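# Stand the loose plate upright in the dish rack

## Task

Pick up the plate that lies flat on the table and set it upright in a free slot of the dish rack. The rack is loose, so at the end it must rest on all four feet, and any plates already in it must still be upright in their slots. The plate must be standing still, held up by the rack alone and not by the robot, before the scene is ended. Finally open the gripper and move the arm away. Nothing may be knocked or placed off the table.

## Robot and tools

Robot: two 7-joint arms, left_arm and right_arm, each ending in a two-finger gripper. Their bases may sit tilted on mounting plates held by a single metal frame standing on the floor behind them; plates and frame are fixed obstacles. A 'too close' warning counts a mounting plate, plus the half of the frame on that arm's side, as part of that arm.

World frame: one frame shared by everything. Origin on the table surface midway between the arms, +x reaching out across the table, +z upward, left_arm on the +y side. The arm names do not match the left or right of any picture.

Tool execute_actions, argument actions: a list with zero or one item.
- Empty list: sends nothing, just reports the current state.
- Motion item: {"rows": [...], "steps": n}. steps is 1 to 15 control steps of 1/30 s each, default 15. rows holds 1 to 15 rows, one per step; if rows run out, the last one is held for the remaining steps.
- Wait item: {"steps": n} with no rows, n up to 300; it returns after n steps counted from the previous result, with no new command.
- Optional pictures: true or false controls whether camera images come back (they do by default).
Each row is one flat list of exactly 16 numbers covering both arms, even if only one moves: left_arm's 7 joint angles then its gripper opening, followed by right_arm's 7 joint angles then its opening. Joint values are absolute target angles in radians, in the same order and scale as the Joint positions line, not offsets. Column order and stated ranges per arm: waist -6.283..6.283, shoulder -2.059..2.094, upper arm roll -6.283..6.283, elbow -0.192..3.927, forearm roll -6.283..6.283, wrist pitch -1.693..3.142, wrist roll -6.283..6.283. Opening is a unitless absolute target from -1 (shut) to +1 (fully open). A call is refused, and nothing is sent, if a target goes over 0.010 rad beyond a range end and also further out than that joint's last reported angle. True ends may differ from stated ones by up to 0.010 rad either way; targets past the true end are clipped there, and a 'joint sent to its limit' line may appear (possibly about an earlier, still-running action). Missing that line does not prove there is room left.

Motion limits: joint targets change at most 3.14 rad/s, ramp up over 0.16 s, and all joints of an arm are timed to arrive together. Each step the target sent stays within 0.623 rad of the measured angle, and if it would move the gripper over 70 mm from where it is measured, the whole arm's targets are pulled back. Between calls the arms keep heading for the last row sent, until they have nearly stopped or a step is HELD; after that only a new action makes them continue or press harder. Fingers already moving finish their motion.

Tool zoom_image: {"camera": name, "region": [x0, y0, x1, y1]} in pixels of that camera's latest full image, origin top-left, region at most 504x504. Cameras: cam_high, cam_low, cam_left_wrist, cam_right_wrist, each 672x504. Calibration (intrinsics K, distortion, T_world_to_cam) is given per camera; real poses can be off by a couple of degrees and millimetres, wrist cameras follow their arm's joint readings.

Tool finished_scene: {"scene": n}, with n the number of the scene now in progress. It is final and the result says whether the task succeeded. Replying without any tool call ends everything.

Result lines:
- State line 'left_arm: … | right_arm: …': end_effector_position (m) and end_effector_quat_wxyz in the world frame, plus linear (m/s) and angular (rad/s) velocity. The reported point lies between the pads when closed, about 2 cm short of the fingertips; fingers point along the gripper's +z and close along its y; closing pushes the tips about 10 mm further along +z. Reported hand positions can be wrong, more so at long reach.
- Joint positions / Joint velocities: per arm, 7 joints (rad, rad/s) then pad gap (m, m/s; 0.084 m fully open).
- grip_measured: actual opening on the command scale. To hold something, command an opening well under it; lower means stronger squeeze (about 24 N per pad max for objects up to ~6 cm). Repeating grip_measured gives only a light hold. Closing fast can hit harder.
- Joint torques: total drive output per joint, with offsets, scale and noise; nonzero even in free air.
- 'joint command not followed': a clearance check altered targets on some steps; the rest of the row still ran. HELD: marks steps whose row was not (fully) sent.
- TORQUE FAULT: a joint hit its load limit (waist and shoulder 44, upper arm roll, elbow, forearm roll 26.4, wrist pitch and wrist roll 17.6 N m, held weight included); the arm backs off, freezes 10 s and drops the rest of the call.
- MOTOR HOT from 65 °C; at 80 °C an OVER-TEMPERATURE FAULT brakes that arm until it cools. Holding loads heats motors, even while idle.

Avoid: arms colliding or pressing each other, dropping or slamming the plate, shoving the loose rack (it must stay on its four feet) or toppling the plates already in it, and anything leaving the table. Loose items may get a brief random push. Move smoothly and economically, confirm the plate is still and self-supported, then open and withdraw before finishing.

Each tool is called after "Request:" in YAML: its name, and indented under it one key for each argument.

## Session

Request:
execute_actions:
  actions: []

Scene clock: 0.00 s of 5608.00 s.
left_arm: end_effector_position=(+0.8866, +0.4322, +0.2760) grip_measured=+1.00 end_effector_quat_wxyz=(+0.714, -0.141, +0.659, +0.191) end_effector_velocity=(-0.001, +0.000, -0.001) end_effector_angular_velocity=(-0.002, +0.001, +0.001) | right_arm: end_effector_position=(+0.5162, -0.0146, +0.2767) grip_measured=+1.00 end_effector_quat_wxyz=(-0.168, -0.248, +0.704, +0.644) end_effector_velocity=(+0.000, +0.001, +0.001) end_effector_angular_velocity=(+0.000, -0.001, +0.000)
Joint positions: left_arm=[0.178 1.288 0.4   2.256 2.528 0.765 0.221 0.084] | right_arm=[ 0.24   1.154 -0.042  2.052  1.18   1.708  2.285  0.084]
Joint velocities: left_arm=[ 0.     0.001 -0.    -0.001 -0.     0.    -0.001  0.   ] | right_arm=[ 0.001 -0.001  0.    -0.     0.    -0.001 -0.     0.   ]
Joint torques (N m, as the arm reports them, + toward a larger angle): no reading
camera_calibration (this result's frames):
cam_left_wrist: T_world_to_cam=[[-0.443724, 0.895617, 0.031279, 0.0323595], [-0.0545636, -0.0618385, 0.996594, -0.130857], [0.894501, 0.440506, 0.0763073, -0.87492], [0, 0, 0, 1]] pos_world=[0.789836, 0.348334, 0.196162]
cam_right_wrist: T_world_to_cam=[[-0.154071, 0.0599891, 0.986237, -0.159668], [0.818814, 0.5664, 0.0934638, -0.37522], [-0.552997, 0.821944, -0.136386, 0.466274], [0, 0, 0, 1]] pos_world=[0.540483, -0.161148, 0.256133]

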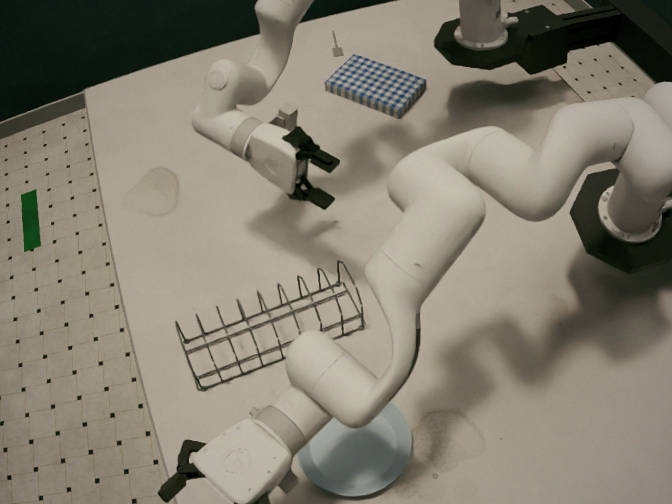

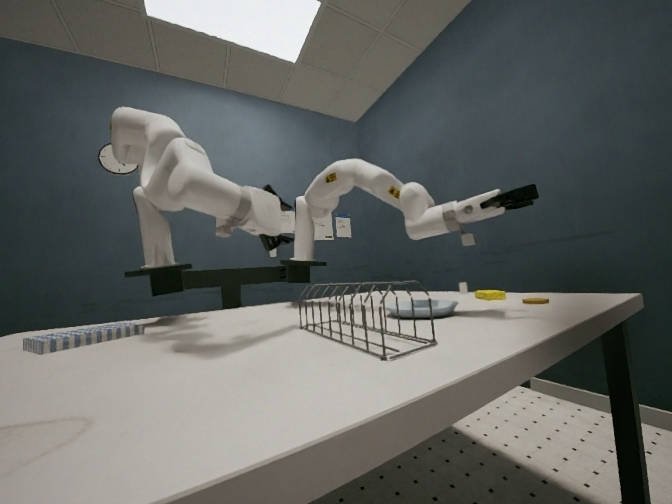

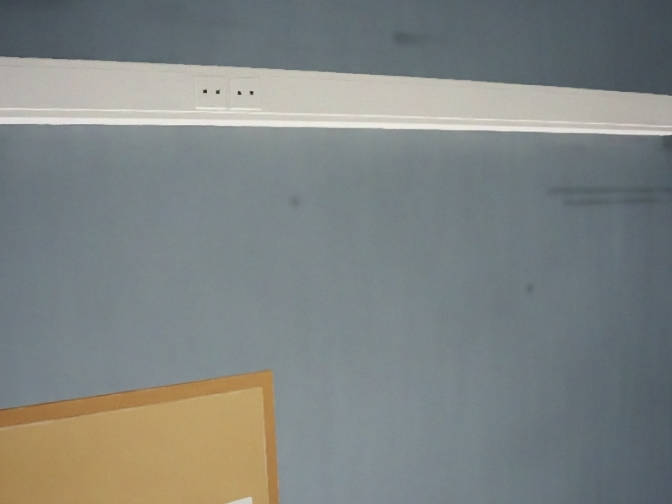

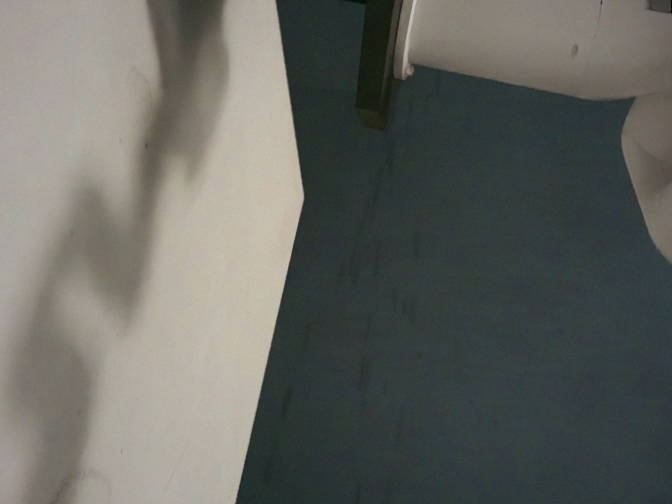

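Request:
execute_actions:
  actions:
    - {"rows": [[0.3,0.7,0.2,1.9,2.0,0.8,0.1,1,-0.1,0.6,0,1.5,1.0,1.4,2.285,1]], "steps": 15}
  pictures: false

Request:
execute_actions:
  actions:
    - {"rows": [[0.41,0.404,0,1.376,0,0.973,0,1,-0.4,0,0,0.9,0.7,1.0,2.285,1]], "steps": 15}
  pictures: false

Request:
execute_actions:
  actions:
    - {"steps": 45}

Scene clock: 14.60 s of 5608.00 s.
left_arm: end_effector_position=(+0.8446, +0.5277, +0.4302) grip_measured=+1.00 end_effector_quat_wxyz=(+0.719, -0.423, +0.538, +0.123) end_effector_velocity=(-0.164, +0.174, +0.367) end_effector_angular_velocity=(-1.147, -0.862, +0.689) | right_arm: end_effector_position=(+0.5712, -0.1706, +0.3187) grip_measured=+1.00 end_effector_quat_wxyz=(-0.061, -0.150, +0.803, +0.573) end_effector_velocity=(+0.032, -0.406, +0.094) end_effector_angular_velocity=(-0.561, -0.203, -0.720)
Joint positions: left_arm=[0.258 0.904 0.27  2.025 2.184 0.788 0.142 0.084] | right_arm=[-0.004  0.757 -0.013  1.658  1.051  1.488  2.285  0.084]
Joint velocities: left_arm=[ 0.209 -1.006 -0.339 -0.602 -0.897  0.06  -0.206 -0.   ] | right_arm=[-0.615 -0.999  0.074 -0.995 -0.323 -0.554 -0.     0.   ]
Joint torques (N m, as the arm reports them, + toward a larger angle): left_arm=[ -3.04 -56.56   2.93  23.12  -0.59   3.06   0.45] | right_arm=[  3.43 -22.98   1.54  10.14   1.8    1.12  -0.83]
Steps of this call (steps 1 to 90: nothing new was sent; then 11.10 s passed at rest; steps 91 to 105: all 15 steps of this action). Readings (joint positions):
91: left_arm=[0.178 1.288 0.400 2.256 2.528 0.765 0.221] | right_arm=[0.240 1.154 -0.042 2.051 1.180 1.708 2.285]
92: left_arm=[0.178 1.285 0.399 2.254 2.525 0.765 0.220] | right_arm=[0.239 1.151 -0.041 2.048 1.179 1.706 2.285]
94: left_arm=[0.184 1.253 0.383 2.226 2.491 0.766 0.212] | right_arm=[0.221 1.118 -0.033 2.007 1.166 1.685 2.285]
98: left_arm=[0.211 1.128 0.346 2.160 2.384 0.775 0.188] | right_arm=[0.137 0.985 -0.030 1.885 1.125 1.614 2.285]
105: the state above

Scene clock: 15.10 s of 5608.00 s.
left_arm: end_effector_position=(+0.6696, +0.5460, +0.3742) grip_measured=+1.00 end_effector_quat_wxyz=(-0.495, +0.807, -0.313, -0.077) end_effector_velocity=(-0.338, -0.154, -0.250) end_effector_angular_velocity=(-1.637, -0.232, +1.415) | right_arm: end_effector_position=(+0.5255, -0.3708, +0.3404) grip_measured=+1.00 end_effector_quat_wxyz=(+0.043, -0.047, +0.915, +0.399) end_effector_velocity=(-0.205, -0.367, +0.037) end_effector_angular_velocity=(-0.829, -0.200, -0.551)
Joint positions: left_arm=[0.377 0.507 0.059 1.522 1.405 0.928 0.03  0.084] | right_arm=[-0.274  0.251 -0.003  1.152  0.816  1.159  2.285  0.084]
Joint velocities: left_arm=[ 0.141 -0.439 -0.255 -0.639 -2.006  0.196 -0.13  -0.   ] | right_arm=[-0.536 -1.065  0.014 -1.067 -0.49  -0.669 -0.     0.   ]
Joint torques (N m, as the arm reports them, + toward a larger angle): left_arm=[ -2.09 -45.82  -0.25  23.52  -0.45   1.16   0.38] | right_arm=[  1.89 -19.74   0.95  10.72   1.47  -0.33  -0.93]
Steps of this call (steps 1 to 15: all 15 steps of this action). Readings (joint positions):
1: left_arm=[0.265 0.871 0.259 2.004 2.154 0.790 0.135] | right_arm=[-0.025 0.724 -0.010 1.625 1.040 1.469 2.285]
2: left_arm=[0.272 0.836 0.246 1.982 2.121 0.793 0.128] | right_arm=[-0.044 0.691 -0.008 1.593 1.028 1.448 2.285]
4: left_arm=[0.292 0.765 0.211 1.910 2.034 0.812 0.109] | right_arm=[-0.080 0.632 -0.008 1.534 0.993 1.402 2.285]
8: left_arm=[0.332 0.650 0.143 1.729 1.831 0.864 0.073] | right_arm=[-0.150 0.498 -0.007 1.399 0.929 1.314 2.285]
15: the state above

Scene clock: 16.60 s of 5608.00 s.
left_arm: end_effector_position=(+0.5807, +0.3486, +0.2795) grip_measured=+1.00 end_effector_quat_wxyz=(+0.035, +0.991, +0.112, -0.058) end_effector_velocity=(+0.000, +0.001, +0.001) end_effector_angular_velocity=(+0.002, -0.001, -0.000) | right_arm: end_effector_position=(+0.4687, -0.4502, +0.3466) grip_measured=+1.00 end_effector_quat_wxyz=(+0.083, -0.003, +0.950, +0.302) end_effector_velocity=(+0.000, +0.001, +0.001) end_effector_angular_velocity=(+0.001, -0.000, +0.003)
Joint positions: left_arm=[ 0.41   0.404  0.     1.376  0.     0.973 -0.     0.084] | right_arm=[-0.4    0.     0.     0.9    0.7    1.     2.285  0.084]
Joint velocities: left_arm=[-0.001 -0.002  0.001 -0.001  0.001 -0.    -0.     0.   ] | right_arm=[ 0.003 -0.001  0.    -0.     0.     0.001  0.     0.   ]
Joint torques (N m, as the arm reports them, + toward a larger angle): left_arm=[ -2.3  -44.58  -1.3   21.35  -0.57  -0.92   0.27] | right_arm=[  0.7  -15.16  -0.07  10.92   0.99  -0.93  -0.82]
Steps of this call (steps 1 to 45: the robot went on to your last target). Readings (joint positions):
1: left_arm=[0.382 0.493 0.051 1.502 1.337 0.934 0.026] | right_arm=[-0.292 0.216 -0.003 1.116 0.799 1.136 2.285]
2: left_arm=[0.386 0.480 0.043 1.484 1.267 0.939 0.023] | right_arm=[-0.310 0.180 -0.002 1.081 0.783 1.114 2.285]
4: left_arm=[0.392 0.459 0.031 1.454 1.122 0.949 0.016] | right_arm=[-0.346 0.108 -0.002 1.008 0.750 1.068 2.285]
8: left_arm=[0.402 0.430 0.015 1.412 0.806 0.962 0.008] | right_arm=[-0.390 0.020 -0.003 0.923 0.710 1.014 2.285]
45: the state above
All arms were judged still, so your last target was given up. Only a new action makes them travel on or press farther. Fingers that are still opening or closing keep moving.
camera_calibration (this result's frames):
cam_left_wrist: T_world_to_cam=[[0.244732, -0.968806, 0.0389954, 0.219359], [-0.964752, -0.2393, 0.109496, 0.68219], [-0.0967484, -0.0644179, -0.993222, 0.485848], [0, 0, 0, 1]] pos_world=[0.651465, 0.407062, 0.399304]
cam_right_wrist: T_world_to_cam=[[-0.0613447, 0.831505, 0.55212, 0.244498], [0.985948, -0.0356315, 0.163208, -0.469748], [0.155381, 0.554374, -0.817635, 0.591183], [0, 0, 0, 1]] pos_world=[0.386287, -0.547775, 0.425046]

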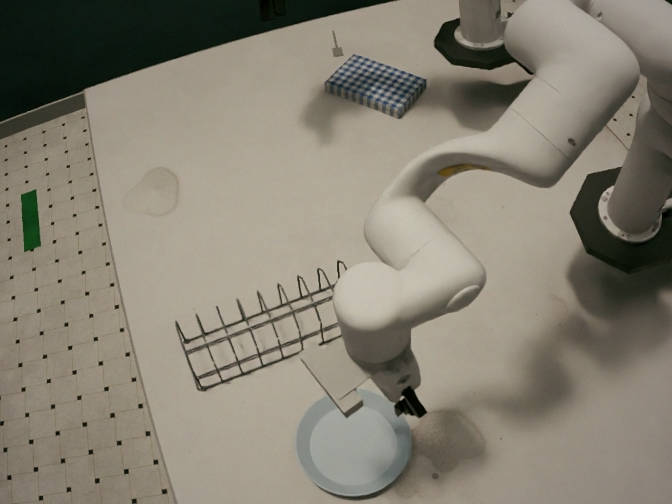

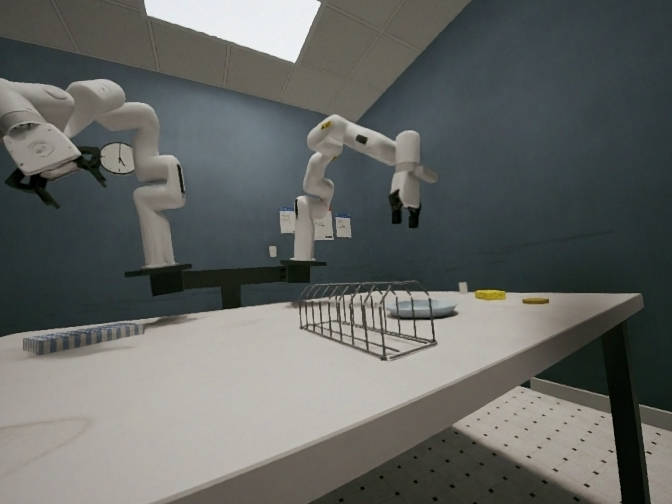

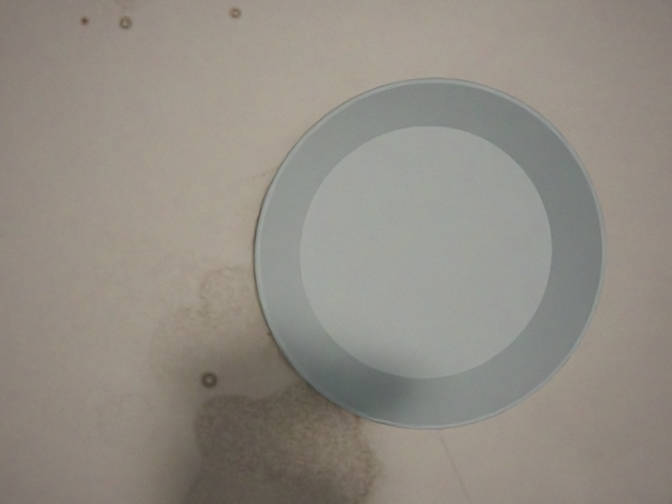

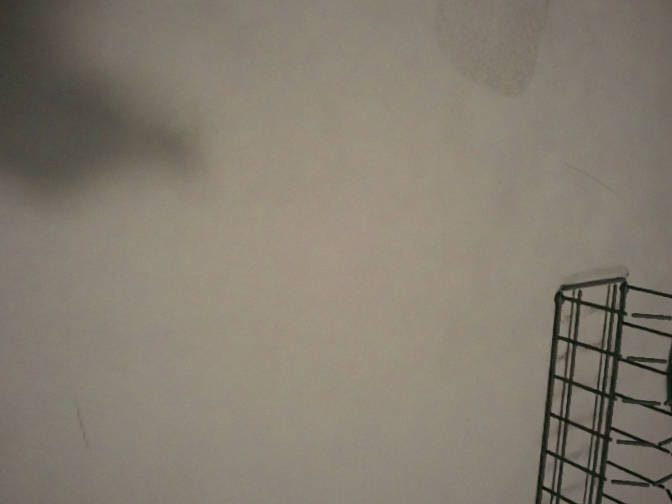

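Request:
execute_actions:
  actions:
    - {"rows": [[0.399,0.45,0,1.15,0,0.36,-0.5,-0.45,-0.4,0,0,0.9,0.7,1.0,2.285,1]], "steps": 8}
  pictures: false

Request:
execute_actions:
  actions:
    - {"rows": [[0.399,0.55,0,0.9,0,-0.25,-1.0,-0.45,-0.4,0,0,0.9,0.7,1.0,2.285,1]], "steps": 8}
  pictures: false

Request:
execute_actions:
  actions:
    - {"rows": [[0.399,0.75,0,0.75,0,-0.85,-1.489,-0.45,-0.4,0,0,0.9,0.7,1.0,2.285,1]], "steps": 11}
  pictures: false

Request:
execute_actions:
  actions:
    - {"rows": [[0.399,1.085,0,0.822,0,-1.17,-1.489,-0.45,-0.4,0,0,0.9,0.7,1.0,2.285,1]], "steps": 15}
  pictures: false

Request:
execute_actions:
  actions:
    - {"steps": 10}

Request:
zoom_image:
  camera: "cam_high"
  region: [160, 250, 460, 504]

Request:
zoom_image:
  camera: "cam_low"
  region: [330, 250, 470, 340]

Scene clock: 34.03 s of 5608.00 s.
left_arm: end_effector_position=(+0.6050, +0.3492, +0.2476) grip_measured=-0.16 end_effector_quat_wxyz=(+0.028, +0.971, +0.234, +0.024) end_effector_velocity=(+0.110, -0.022, -0.270) end_effector_angular_velocity=(+0.140, -1.084, +1.954) | right_arm: end_effector_position=(+0.4687, -0.4502, +0.3466) grip_measured=+1.00 end_effector_quat_wxyz=(+0.083, -0.003, +0.950, +0.302) end_effector_velocity=(+0.001, -0.000, +0.001) end_effector_angular_velocity=(-0.000, -0.003, -0.002)
Joint positions: left_arm=[ 0.405  0.426  0.     1.265  0.     0.668 -0.249  0.037] | right_arm=[-0.4   -0.    -0.     0.9    0.7    1.     2.285  0.084]
Joint velocities: left_arm=[-0.047  0.225 -0.004 -0.951 -0.    -2.373 -1.942 -0.203] | right_arm=[-0.    -0.002  0.     0.001  0.001 -0.     0.    -0.   ]
Joint torques (N m, as the arm reports them, + toward a larger angle): left_arm=[ -3.05 -43.52  -1.32  19.91  -0.5   -0.57   0.44] | right_arm=[  0.87 -15.21   0.08  11.01   1.17  -1.1   -0.87]
Steps of this call (steps 1 to 90: nothing new was sent; then 14.17 s passed at rest; steps 91 to 98: all 8 steps of this action). Readings (joint positions):
91: left_arm=[0.410 0.404 -0.000 1.376 -0.000 0.973 -0.000] | right_arm=[-0.400 0.000 0.000 0.900 0.700 1.000 2.285]
92: left_arm=[0.410 0.404 0.000 1.375 0.000 0.969 -0.003] | right_arm=[-0.400 -0.000 -0.000 0.900 0.700 1.000 2.285]
94: left_arm=[0.409 0.406 0.000 1.362 0.000 0.929 -0.036] | right_arm=[-0.400 0.000 -0.000 0.900 0.700 1.000 2.285]
98: the state above

Scene clock: 34.30 s of 5608.00 s.
left_arm: end_effector_position=(+0.5878, +0.3385, +0.1703) grip_measured=-0.47 end_effector_quat_wxyz=(+0.060, +0.875, +0.467, +0.114) end_effector_velocity=(+0.011, -0.007, -0.141) end_effector_angular_velocity=(-0.189, -1.318, +1.896) | right_arm: end_effector_position=(+0.4687, -0.4502, +0.3466) grip_measured=+1.00 end_effector_quat_wxyz=(+0.083, -0.003, +0.950, +0.302) end_effector_velocity=(-0.000, -0.000, -0.000) end_effector_angular_velocity=(+0.000, +0.001, -0.000)
Joint positions: left_arm=[ 0.4    0.511  0.     1.009 -0.     0.123 -0.754  0.024] | right_arm=[-0.4   -0.    -0.     0.9    0.7    1.     2.285  0.084]
Joint velocities: left_arm=[-0.006  0.351  0.004 -0.911 -0.001 -2.613 -1.884  0.   ] | right_arm=[-0.001  0.001  0.    -0.    -0.001  0.     0.     0.   ]
Joint torques (N m, as the arm reports them, + toward a larger angle): left_arm=[ -2.43 -51.43  -1.59  22.62  -0.4   -2.62   0.65] | right_arm=[  1.06 -15.02   0.07  11.02   1.04  -0.92  -0.86]
Steps of this call (steps 1 to 8: all 8 steps of this action). Readings (joint positions):
1: left_arm=[0.403 0.433 -0.000 1.234 -0.000 0.592 -0.311] | right_arm=[-0.400 -0.000 0.000 0.900 0.700 1.000 2.285]
2: left_arm=[0.402 0.440 -0.000 1.205 -0.000 0.525 -0.368] | right_arm=[-0.400 0.000 -0.000 0.900 0.700 1.000 2.285]
4: left_arm=[0.401 0.458 -0.001 1.146 0.000 0.416 -0.483] | right_arm=[-0.400 -0.000 -0.000 0.900 0.700 1.000 2.285]
8: the state above

Scene clock: 34.67 s of 5608.00 s.
left_arm: end_effector_position=(+0.5559, +0.3282, +0.1287) grip_measured=-0.47 end_effector_quat_wxyz=(+0.192, +0.652, +0.693, +0.239) end_effector_velocity=(+0.019, +0.009, +0.123) end_effector_angular_velocity=(-0.344, -1.242, +0.905) | right_arm: end_effector_position=(+0.4687, -0.4502, +0.3466) grip_measured=+1.00 end_effector_quat_wxyz=(+0.083, -0.003, +0.950, +0.302) end_effector_velocity=(-0.000, -0.000, +0.001) end_effector_angular_velocity=(-0.001, -0.001, +0.001)
Joint positions: left_arm=[ 0.399  0.72   0.     0.777 -0.    -0.686 -1.396  0.024] | right_arm=[-0.4   -0.    -0.     0.9    0.7    1.     2.285  0.084]
Joint velocities: left_arm=[-0.003  0.349 -0.001 -0.297 -0.    -1.834 -1.036  0.   ] | right_arm=[-0.    -0.001  0.     0.    -0.001  0.001 -0.     0.   ]
Joint torques (N m, as the arm reports them, + toward a larger angle): left_arm=[ -2.28 -44.55  -1.43  11.5   -0.56  -1.1    0.69] | right_arm=[  1.44 -15.03   0.03  11.09   1.27  -1.21  -0.84]
Steps of this call (steps 1 to 11: all 11 steps of this action). Readings (joint positions):
1: left_arm=[0.400 0.522 0.000 0.981 -0.000 0.037 -0.813] | right_arm=[-0.400 0.000 -0.000 0.900 0.700 1.000 2.285]
2: left_arm=[0.400 0.531 0.000 0.957 -0.000 -0.040 -0.868] | right_arm=[-0.400 -0.000 0.000 0.900 0.700 1.000 2.285]
4: left_arm=[0.400 0.564 -0.000 0.919 0.000 -0.163 -0.988] | right_arm=[-0.400 0.000 0.000 0.900 0.700 1.000 2.285]
8: left_arm=[0.399 0.668 0.000 0.822 -0.000 -0.450 -1.253] | right_arm=[-0.400 0.000 0.000 0.900 0.700 1.000 2.285]
11: the state above

Scene clock: 35.17 s of 5608.00 s.
left_arm: end_effector_position=(+0.5101, +0.3141, +0.0661) grip_measured=-0.47 end_effector_quat_wxyz=(+0.248, +0.599, +0.703, +0.292) end_effector_velocity=(+0.008, +0.002, +0.005) end_effector_angular_velocity=(+0.014, -0.084, +0.009) | right_arm: end_effector_position=(+0.4687, -0.4502, +0.3466) grip_measured=+1.00 end_effector_quat_wxyz=(+0.083, -0.003, +0.950, +0.302) end_effector_velocity=(-0.000, -0.001, -0.000) end_effector_angular_velocity=(-0.000, +0.000, -0.003)
Joint positions: left_arm=[ 0.399  1.077 -0.     0.821  0.    -1.162 -1.488  0.024] | right_arm=[-0.4   -0.     0.     0.9    0.7    1.     2.285  0.084]
Joint velocities: left_arm=[-0.001  0.054  0.     0.039 -0.    -0.1   -0.007 -0.   ] | right_arm=[-0.001  0.    -0.    -0.     0.001 -0.001  0.     0.   ]
Joint torques (N m, as the arm reports them, + toward a larger angle): left_arm=[ -2.23 -37.04  -1.24   0.2   -0.46  -2.03   0.32] | right_arm=[  1.07 -15.07   0.11  10.91   1.1   -1.09  -0.84]
Steps of this call (steps 1 to 15: all 15 steps of this action). Readings (joint positions):
1: left_arm=[0.399 0.729 0.000 0.768 -0.000 -0.739 -1.426] | right_arm=[-0.400 0.000 -0.000 0.900 0.700 1.000 2.285]
2: left_arm=[0.399 0.739 0.000 0.764 -0.000 -0.781 -1.446] | right_arm=[-0.400 -0.000 -0.000 0.900 0.700 1.000 2.285]
4: left_arm=[0.399 0.782 -0.000 0.771 0.000 -0.867 -1.466] | right_arm=[-0.400 0.000 0.000 0.900 0.700 1.000 2.285]
8: left_arm=[0.399 0.966 0.000 0.801 0.000 -1.048 -1.480] | right_arm=[-0.400 -0.000 0.000 0.900 0.700 1.000 2.285]
15: the state above

Scene clock: 35.50 s of 5608.00 s.
left_arm: end_effector_position=(+0.5087, +0.3137, +0.0648) grip_measured=-0.47 end_effector_quat_wxyz=(+0.248, +0.599, +0.703, +0.292) end_effector_velocity=(-0.002, -0.001, -0.002) end_effector_angular_velocity=(-0.002, +0.002, -0.000) | right_arm: end_effector_position=(+0.4687, -0.4502, +0.3466) grip_measured=+1.00 end_effector_quat_wxyz=(+0.083, -0.003, +0.950, +0.302) end_effector_velocity=(+0.001, -0.001, +0.001) end_effector_angular_velocity=(-0.001, -0.003, -0.002)
Joint positions: left_arm=[ 0.399  1.084 -0.     0.822  0.    -1.17  -1.489  0.024] | right_arm=[-0.4   -0.    -0.     0.9    0.7    1.     2.285  0.084]
Joint velocities: left_arm=[ 0.     0.005 -0.001  0.    -0.    -0.002 -0.    -0.   ] | right_arm=[-0.001 -0.003  0.     0.001  0.001 -0.     0.     0.   ]
Joint torques (N m, as the arm reports them, + toward a larger angle): left_arm=[ -2.19 -35.75  -1.28   1.03  -0.44  -2.3    0.29] | right_arm=[  0.79 -14.75   0.12  10.92   1.1   -1.    -0.94]
Steps of this call (steps 1 to 10: the robot went on to your last target). Readings (joint positions):
1: left_arm=[0.399 1.078 -0.000 0.822 0.000 -1.164 -1.488] | right_arm=[-0.400 0.000 -0.000 0.900 0.700 1.000 2.285]
2: left_arm=[0.399 1.080 -0.000 0.822 0.000 -1.166 -1.489] | right_arm=[-0.400 0.000 -0.000 0.900 0.700 1.000 2.285]
4: left_arm=[0.399 1.081 -0.000 0.823 0.000 -1.168 -1.489] | right_arm=[-0.400 -0.000 -0.000 0.900 0.700 1.000 2.285]
8: left_arm=[0.399 1.084 -0.000 0.822 0.000 -1.170 -1.489] | right_arm=[-0.400 0.000 -0.000 0.900 0.700 1.000 2.285]
10: the state above
camera_calibration (this result's frames):
cam_left_wrist: T_world_to_cam=[[0.703124, 0.133701, 0.698384, -0.410255], [0.18381, -0.982957, 0.00312303, 0.283812], [0.686899, 0.126174, -0.715717, -0.213023], [0, 0, 0, 1]] pos_world=[0.382618, 0.360704, 0.133165]
cam_right_wrist: T_world_to_cam=[[-0.0613423, 0.831507, 0.552117, 0.2445], [0.985947, -0.0356365, 0.163212, -0.469752], [0.155388, 0.55437, -0.817636, 0.591182], [0, 0, 0, 1]] pos_world=[0.386287, -0.547778, 0.425048]

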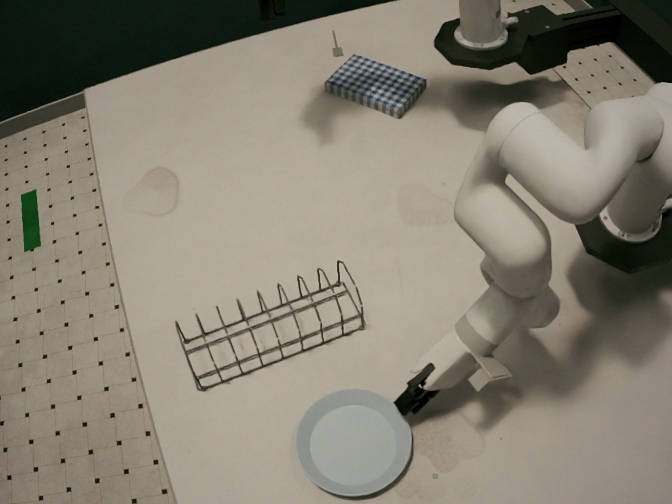

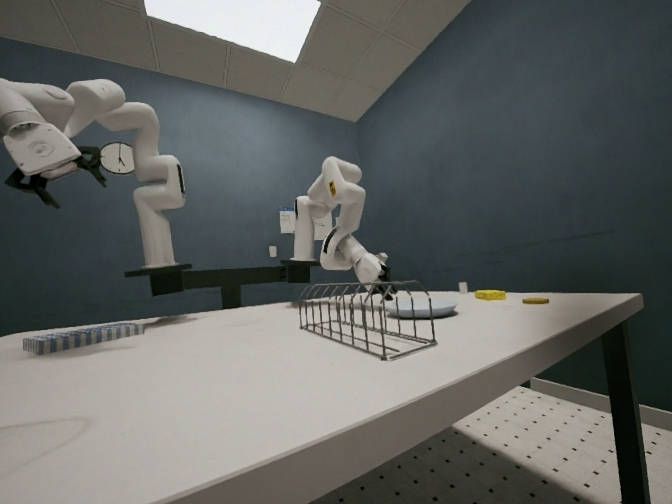

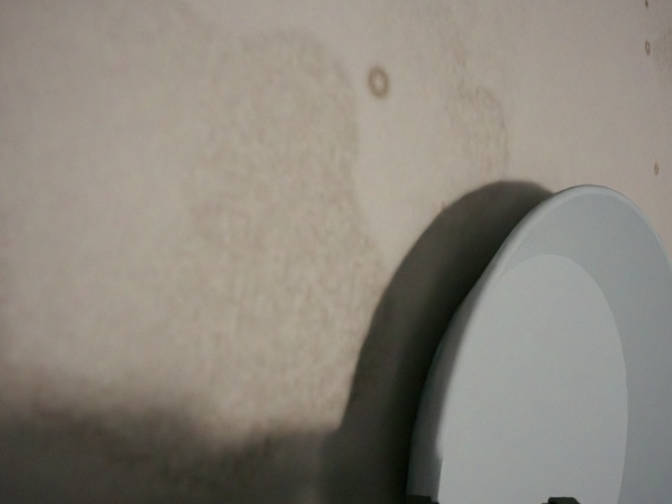

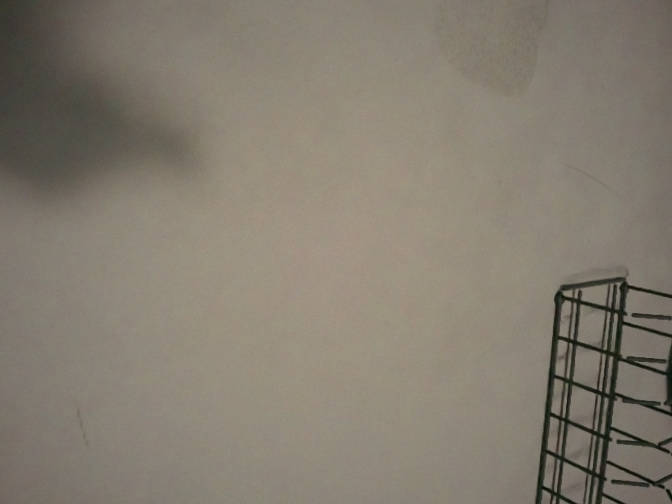

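Region (160, 250, 460, 504) of cam_high's 672x504 image, scaled by 1.680, with more detail than that image has; it fills the top 427 rows of this view, and the rest is white.

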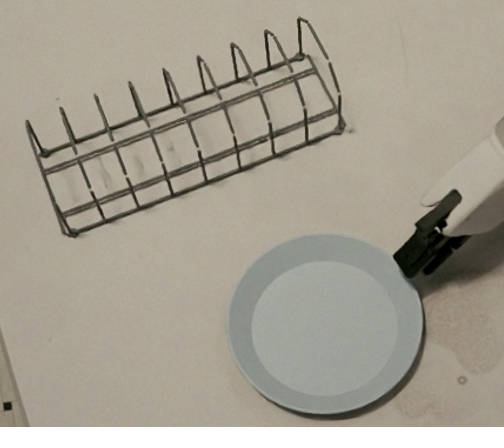

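Region (330, 250, 470, 340) of cam_low's 672x504 image, scaled by 3.600, with more detail than that image has; it fills the top 324 rows of this view, and the rest is white.

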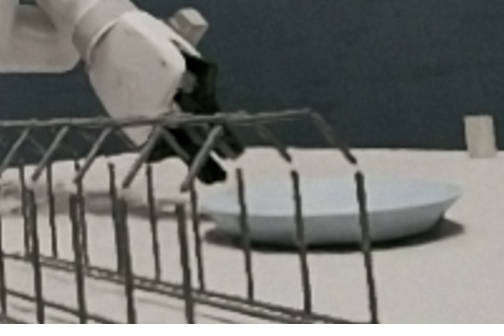

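Request:
execute_actions:
  actions:
    - {"rows": [[0.399,1.1,0,0.824,0,-1.182,-1.489,-0.45,-0.4,0,0,0.9,0.7,1,2.285,1],[0.399,1.1,0,0.824,0,-1.182,-1.489,-0.45,-0.4,0,0,0.9,0.7,1,2.285,1],[0.399,1.108,0,0.84,0,-1.175,-1.489,-0.45,-0.4,0,0,0.9,0.7,1,2.285,1],[0.399,1.116,0,0.855,0,-1.168,-1.489,-0.45,-0.4,0,0,0.9,0.7,1,2.285,1],[0.399,1.125,0,0.871,0,-1.16,-1.489,-0.45,-0.4,0,0,0.9,0.7,1,2.285,1],[0.399,1.133,0,0.886,0,-1.153,-1.489,-0.45,-0.4,0,0,0.9,0.7,1,2.285,1],[0.399,1.141,0,0.902,0,-1.146,-1.489,-0.45,-0.4,0,0,0.9,0.7,1,2.285,1],[0.399,1.15,0,0.918,0,-1.139,-1.489,-0.45,-0.4,0,0,0.9,0.7,1,2.285,1],[0.399,1.158,0,0.933,0,-1.132,-1.489,-0.45,-0.4,0,0,0.9,0.7,1,2.285,1],[0.399,1.166,0,0.949,0,-1.124,-1.489,-0.45,-0.4,0,0,0.9,0.7,1,2.285,1],[0.399,1.175,0,0.964,0,-1.117,-1.489,-0.45,-0.4,0,0,0.9,0.7,1,2.285,1],[0.399,1.183,0,0.98,0,-1.11,-1.489,-0.45,-0.4,0,0,0.9,0.7,1,2.285,1]], "steps": 15}
  pictures: false

Request:
execute_actions:
  actions:
    - {"steps": 8}

Request:
zoom_image:
  camera: "cam_high"
  region: [340, 350, 460, 460]

Scene clock: 45.83 s of 5608.00 s.
left_arm: end_effector_position=(+0.5301, +0.3168, +0.0358) grip_measured=-0.47 end_effector_quat_wxyz=(+0.248, +0.599, +0.703, +0.292) end_effector_velocity=(+0.038, +0.006, -0.037) end_effector_angular_velocity=(-0.001, -0.003, -0.000) | right_arm: end_effector_position=(+0.4687, -0.4502, +0.3466) grip_measured=+1.00 end_effector_quat_wxyz=(+0.083, -0.003, +0.950, +0.302) end_effector_velocity=(-0.001, -0.000, -0.000) end_effector_angular_velocity=(+0.001, +0.001, -0.002)
Joint positions: left_arm=[ 0.399  1.174  0.     0.963  0.    -1.118 -1.489  0.024] | right_arm=[-0.4   -0.    -0.     0.9    0.7    1.     2.285  0.084]
Joint velocities: left_arm=[-0.     0.115 -0.001  0.215  0.     0.097 -0.    -0.   ] | right_arm=[-0.002  0.    -0.    -0.001  0.001  0.001 -0.     0.   ]
Joint torques (N m, as the arm reports them, + toward a larger angle): left_arm=[ -2.29 -39.15  -1.48   0.44  -0.5   -2.82   0.28] | right_arm=[  0.95 -15.22  -0.01  11.14   1.21  -1.    -0.93]
Steps of this call (steps 1 to 15: the robot went on to your last target; steps 16 to 100: nothing new was sent; then 6.50 s passed at rest; steps 101 to 115: all 15 steps of this action). Readings (joint positions):
101: left_arm=[0.399 1.085 -0.000 0.822 -0.000 -1.170 -1.489] | right_arm=[-0.400 -0.000 -0.000 0.900 0.700 1.000 2.285]
102: left_arm=[0.399 1.087 -0.000 0.823 -0.000 -1.172 -1.489] | right_arm=[-0.400 0.000 -0.000 0.900 0.700 1.000 2.285]
104: left_arm=[0.399 1.095 -0.000 0.826 -0.000 -1.177 -1.489] | right_arm=[-0.400 0.000 0.000 0.900 0.700 1.000 2.285]
108: left_arm=[0.399 1.122 0.000 0.867 -0.000 -1.161 -1.489] | right_arm=[-0.400 -0.000 0.000 0.900 0.700 1.000 2.285]
115: the state above

Scene clock: 46.10 s of 5608.00 s.
left_arm: end_effector_position=(+0.5327, +0.3172, +0.0329) grip_measured=-0.47 end_effector_quat_wxyz=(+0.248, +0.599, +0.703, +0.292) end_effector_velocity=(+0.002, -0.001, -0.002) end_effector_angular_velocity=(-0.001, -0.000, -0.001) | right_arm: end_effector_position=(+0.4687, -0.4502, +0.3466) grip_measured=+1.00 end_effector_quat_wxyz=(+0.083, -0.003, +0.950, +0.302) end_effector_velocity=(-0.000, +0.000, +0.000) end_effector_angular_velocity=(-0.000, -0.000, +0.001)
Joint positions: left_arm=[ 0.399  1.182 -0.     0.979 -0.    -1.11  -1.489  0.024] | right_arm=[-0.4   -0.    -0.     0.9    0.7    1.     2.285  0.084]
Joint velocities: left_arm=[-0.001  0.005 -0.001  0.009  0.     0.004 -0.     0.   ] | right_arm=[ 0.001 -0.001 -0.    -0.001 -0.     0.    -0.    -0.   ]
Joint torques (N m, as the arm reports them, + toward a larger angle): left_arm=[ -2.35 -37.52  -1.41   2.25  -0.58  -2.27   0.23] | right_arm=[  0.88 -15.25   0.14  11.09   1.18  -1.01  -0.72]
Steps of this call (steps 1 to 8: the robot went on to your last target). Readings (joint positions):
1: left_arm=[0.399 1.177 0.000 0.969 0.000 -1.115 -1.489] | right_arm=[-0.400 -0.000 0.000 0.900 0.700 1.000 2.285]
2: left_arm=[0.399 1.179 0.000 0.972 0.000 -1.114 -1.489] | right_arm=[-0.400 0.000 0.000 0.900 0.700 1.000 2.285]
4: left_arm=[0.399 1.181 -0.000 0.976 0.000 -1.112 -1.489] | right_arm=[-0.400 0.000 -0.000 0.900 0.700 1.000 2.285]
8: the state above
camera_calibration (this result's frames):
cam_left_wrist: T_world_to_cam=[[0.703816, 0.133848, 0.697658, -0.405746], [0.183787, -0.982961, 0.00317466, 0.282904], [0.686196, 0.125986, -0.716423, -0.2523], [0, 0, 0, 1]] pos_world=[0.406704, 0.364178, 0.101421]
cam_right_wrist: T_world_to_cam=[[-0.0613423, 0.831507, 0.552118, 0.2445], [0.985947, -0.0356365, 0.163212, -0.469752], [0.155387, 0.554371, -0.817636, 0.591182], [0, 0, 0, 1]] pos_world=[0.386287, -0.547778, 0.425048]

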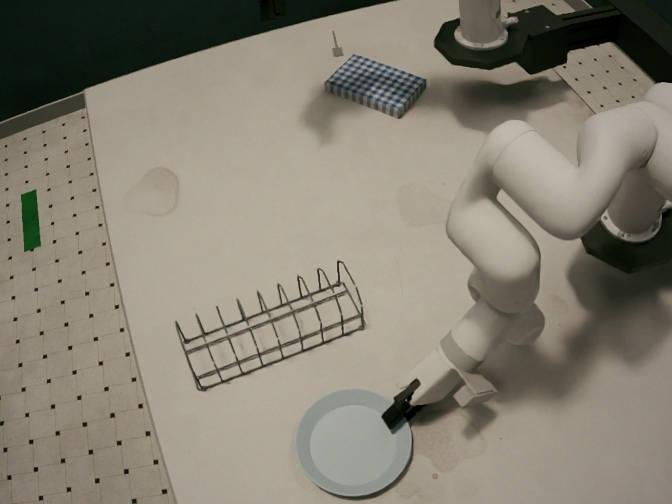

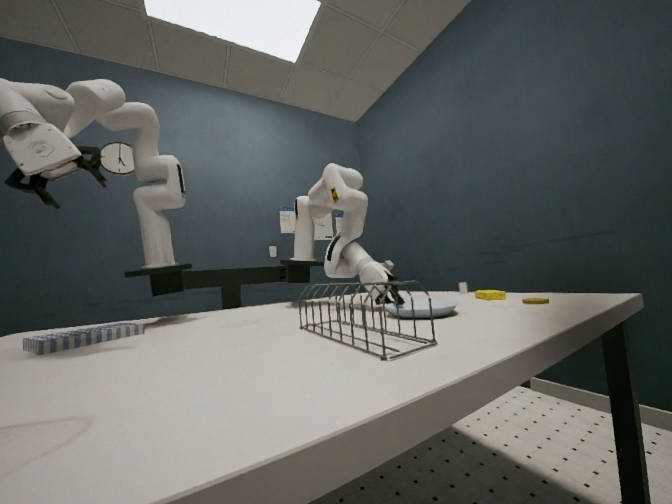

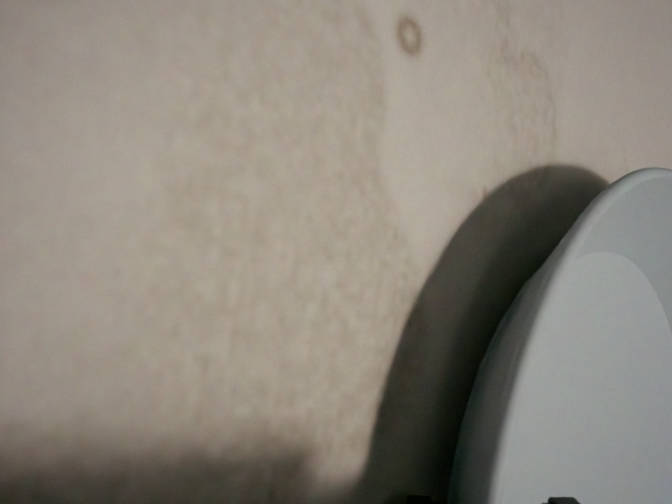

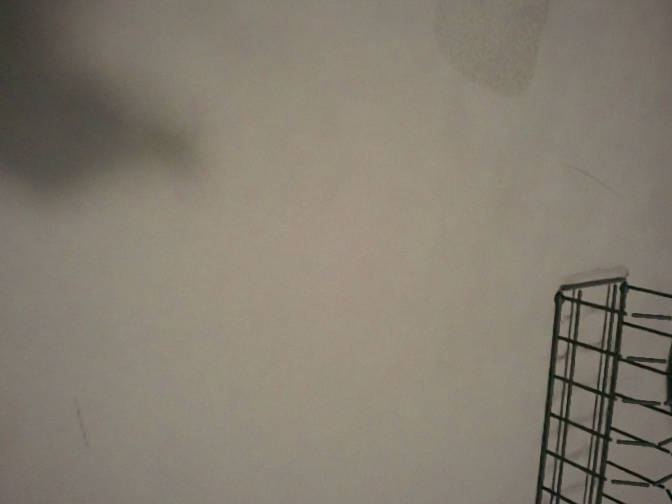

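Region (340, 350, 460, 460) of cam_high's 672x504 image, scaled by 4.200, with more detail than that image has; it fills the top 462 rows of this view, and the rest is white.

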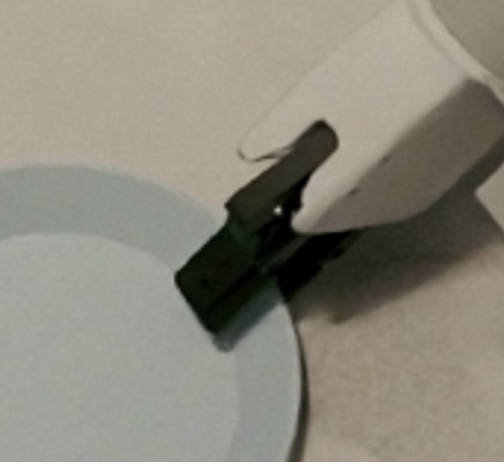

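Request:
execute_actions:
  actions:
    - {"rows": [[0.399,1.183,0,0.98,0,-1.11,-1.489,-0.55,-0.4,0,0,0.9,0.7,1,2.285,1],[0.399,1.188,0,0.989,0,-1.106,-1.489,-0.62,-0.4,0,0,0.9,0.7,1,2.285,1],[0.399,1.193,0,0.998,0,-1.102,-1.489,-0.62,-0.4,0,0,0.9,0.7,1,2.285,1],[0.399,1.199,0,1.007,0,-1.099,-1.489,-0.62,-0.4,0,0,0.9,0.7,1,2.285,1],[0.399,1.204,0,1.016,0,-1.095,-1.489,-0.62,-0.4,0,0,0.9,0.7,1,2.285,1],[0.399,1.204,0,1.016,0,-1.095,-1.489,-0.62,-0.4,0,0,0.9,0.7,1,2.285,1],[0.399,1.204,0,1.016,0,-1.095,-1.489,-0.65,-0.4,0,0,0.9,0.7,1,2.285,1],[0.399,1.204,0,1.016,0,-1.095,-1.489,-0.68,-0.4,0,0,0.9,0.7,1,2.285,1],[0.399,1.204,0,1.016,0,-1.095,-1.489,-0.71,-0.4,0,0,0.9,0.7,1,2.285,1],[0.399,1.204,0,1.016,0,-1.095,-1.489,-0.75,-0.4,0,0,0.9,0.7,1,2.285,1],[0.399,1.204,0,1.016,0,-1.095,-1.489,-0.8,-0.4,0,0,0.9,0.7,1,2.285,1],[0.399,1.204,0,1.016,0,-1.095,-1.489,-0.85,-0.4,0,0,0.9,0.7,1,2.285,1],[0.399,1.204,0,1.016,0,-1.095,-1.489,-0.9,-0.4,0,0,0.9,0.7,1,2.285,1],[0.399,1.204,0,1.016,0,-1.095,-1.489,-0.95,-0.4,0,0,0.9,0.7,1,2.285,1],[0.399,1.204,0,1.016,0,-1.095,-1.489,-1,-0.4,0,0,0.9,0.7,1,2.285,1]], "steps": 15}
  pictures: false

Request:
execute_actions:
  actions:
    - {"steps": 10}

Request:
zoom_image:
  camera: "cam_high"
  region: [340, 350, 460, 460]

Request:
zoom_image:
  camera: "cam_low"
  region: [360, 270, 470, 340]

Scene clock: 58.27 s of 5608.00 s.
left_arm: end_effector_position=(+0.5385, +0.3180, +0.0260) grip_measured=-0.89 end_effector_quat_wxyz=(+0.248, +0.599, +0.703, +0.292) end_effector_velocity=(+0.004, +0.003, +0.001) end_effector_angular_velocity=(+0.005, -0.005, -0.001) | right_arm: end_effector_position=(+0.4687, -0.4502, +0.3466) grip_measured=+1.00 end_effector_quat_wxyz=(+0.083, -0.003, +0.950, +0.302) end_effector_velocity=(+0.000, -0.001, +0.000) end_effector_angular_velocity=(+0.001, -0.001, -0.003)
Joint positions: left_arm=[ 0.399  1.204 -0.     1.015  0.    -1.095 -1.489  0.005] | right_arm=[-0.4   -0.    -0.     0.9    0.7    1.     2.285  0.084]
Joint velocities: left_arm=[ 0.002 -0.001  0.004  0.01   0.003  0.005  0.001 -0.   ] | right_arm=[-0.002 -0.    -0.     0.001  0.002  0.001 -0.     0.   ]
Joint torques (N m, as the arm reports them, + toward a larger angle): left_arm=[ -2.3  -38.57  -1.57   2.66  -0.56  -2.79   0.25] | right_arm=[  0.91 -15.15   0.13  11.02   1.07  -1.08  -0.84]
Steps of this call (steps 1 to 30: the robot went on to your last target; steps 31 to 120: nothing new was sent; then 7.67 s passed at rest; steps 121 to 135: all 15 steps of this action). Readings (joint positions):
121: left_arm=[0.399 1.183 -0.000 0.980 0.000 -1.110 -1.489] | right_arm=[-0.400 -0.000 -0.000 0.900 0.700 1.000 2.285]
122: left_arm=[0.399 1.183 0.000 0.980 -0.000 -1.110 -1.489] | right_arm=[-0.400 0.000 0.000 0.900 0.700 1.000 2.285]
124: left_arm=[0.399 1.186 -0.000 0.985 -0.000 -1.107 -1.489] | right_arm=[-0.400 0.000 -0.000 0.900 0.700 1.000 2.285]
128: left_arm=[0.399 1.200 0.000 1.009 0.000 -1.098 -1.489] | right_arm=[-0.400 0.000 -0.000 0.900 0.700 1.000 2.285]
135: the state above

Scene clock: 58.60 s of 5608.00 s.
left_arm: end_effector_position=(+0.5386, +0.3180, +0.0260) grip_measured=-0.89 end_effector_quat_wxyz=(+0.248, +0.599, +0.703, +0.292) end_effector_velocity=(-0.001, -0.001, -0.001) end_effector_angular_velocity=(-0.001, +0.002, -0.002) | right_arm: end_effector_position=(+0.4687, -0.4502, +0.3466) grip_measured=+1.00 end_effector_quat_wxyz=(+0.083, -0.003, +0.950, +0.302) end_effector_velocity=(+0.001, -0.000, +0.000) end_effector_angular_velocity=(+0.000, -0.001, -0.002)
Joint positions: left_arm=[ 0.399  1.204 -0.     1.016  0.    -1.095 -1.489  0.005] | right_arm=[-0.4    0.    -0.     0.9    0.7    1.     2.285  0.084]
Joint velocities: left_arm=[-0.001  0.002 -0.    -0.001  0.    -0.     0.     0.   ] | right_arm=[-0.     0.001 -0.     0.001  0.001 -0.     0.     0.   ]
Joint torques (N m, as the arm reports them, + toward a larger angle): left_arm=[ -2.19 -39.39  -1.24   3.43  -0.61  -2.71   0.26] | right_arm=[  1.1  -15.24   0.13  11.07   0.98  -1.08  -0.93]
Steps of this call (steps 1 to 10: the robot went on to your last target). Readings (joint positions):
1: left_arm=[0.399 1.204 -0.000 1.016 0.000 -1.095 -1.489] | right_arm=[-0.400 0.000 0.000 0.900 0.700 1.000 2.285]
2: left_arm=[0.399 1.204 -0.000 1.016 0.000 -1.095 -1.489] | right_arm=[-0.400 0.000 0.000 0.900 0.700 1.000 2.285]
4: left_arm=[0.399 1.204 -0.000 1.016 0.000 -1.095 -1.489] | right_arm=[-0.400 0.000 0.000 0.900 0.700 1.000 2.285]
8: left_arm=[0.399 1.204 -0.000 1.016 0.000 -1.095 -1.489] | right_arm=[-0.400 0.000 -0.000 0.900 0.700 1.000 2.285]
10: the state above
camera_calibration (this result's frames):
cam_left_wrist: T_world_to_cam=[[0.703881, 0.133811, 0.697601, -0.405134], [0.18367, -0.982983, 0.00322772, 0.282724], [0.686161, 0.125856, -0.716479, -0.261326], [0, 0, 0, 1]] pos_world=[0.412549, 0.365014, 0.0944745]
cam_right_wrist: T_world_to_cam=[[-0.0613426, 0.831507, 0.552118, 0.2445], [0.985947, -0.0356361, 0.163212, -0.469752], [0.155387, 0.554371, -0.817636, 0.591182], [0, 0, 0, 1]] pos_world=[0.386287, -0.547778, 0.425048]

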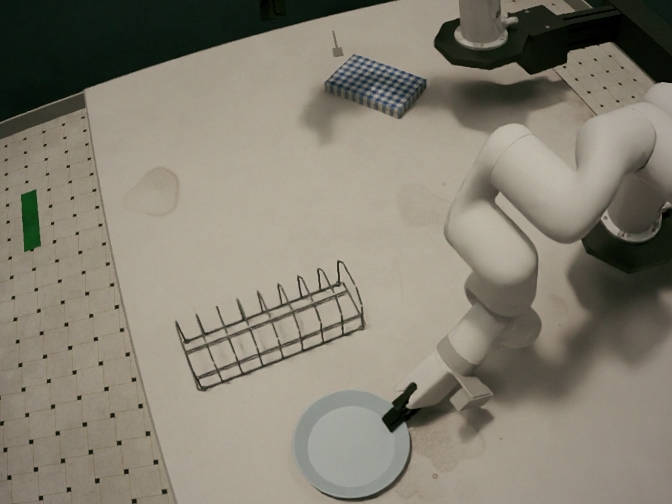

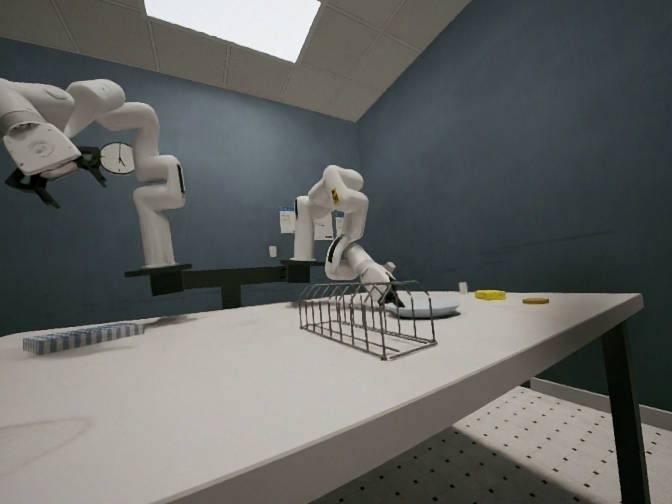

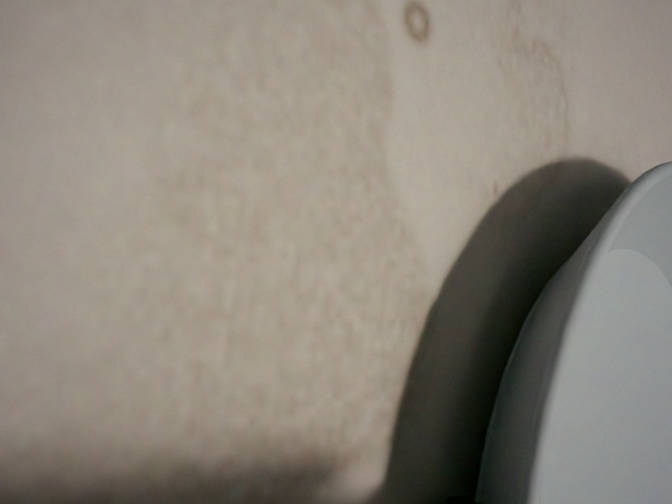

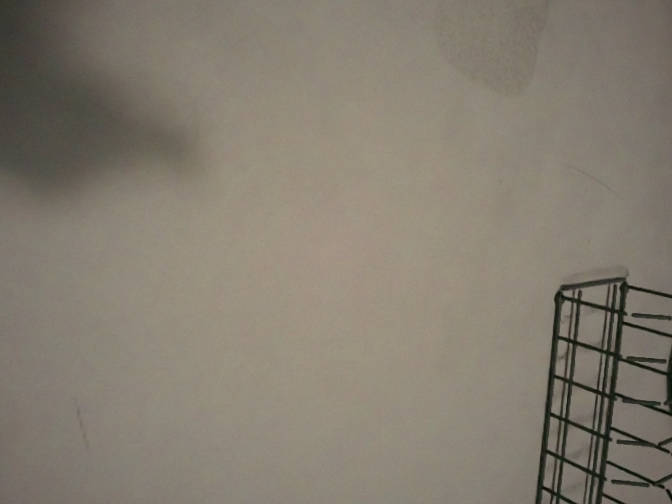

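Region (340, 350, 460, 460) of cam_high's 672x504 image, scaled by 4.200, with more detail than that image has; it fills the top 462 rows of this view, and the rest is white.

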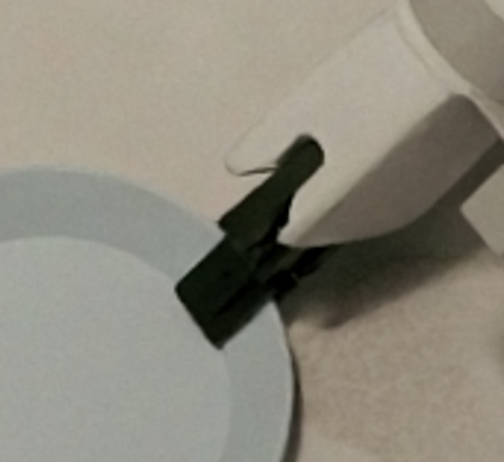

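Region (360, 270, 470, 340) of cam_low's 672x504 image, scaled by 4.582, with more detail than that image has; it fills the top 321 rows of this view, and the rest is white.

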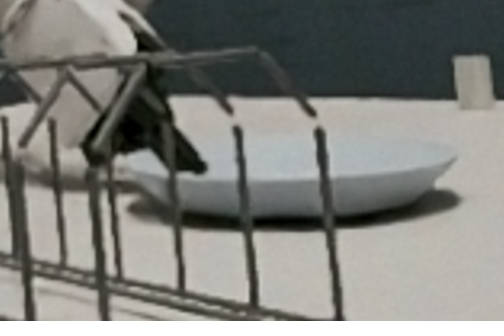

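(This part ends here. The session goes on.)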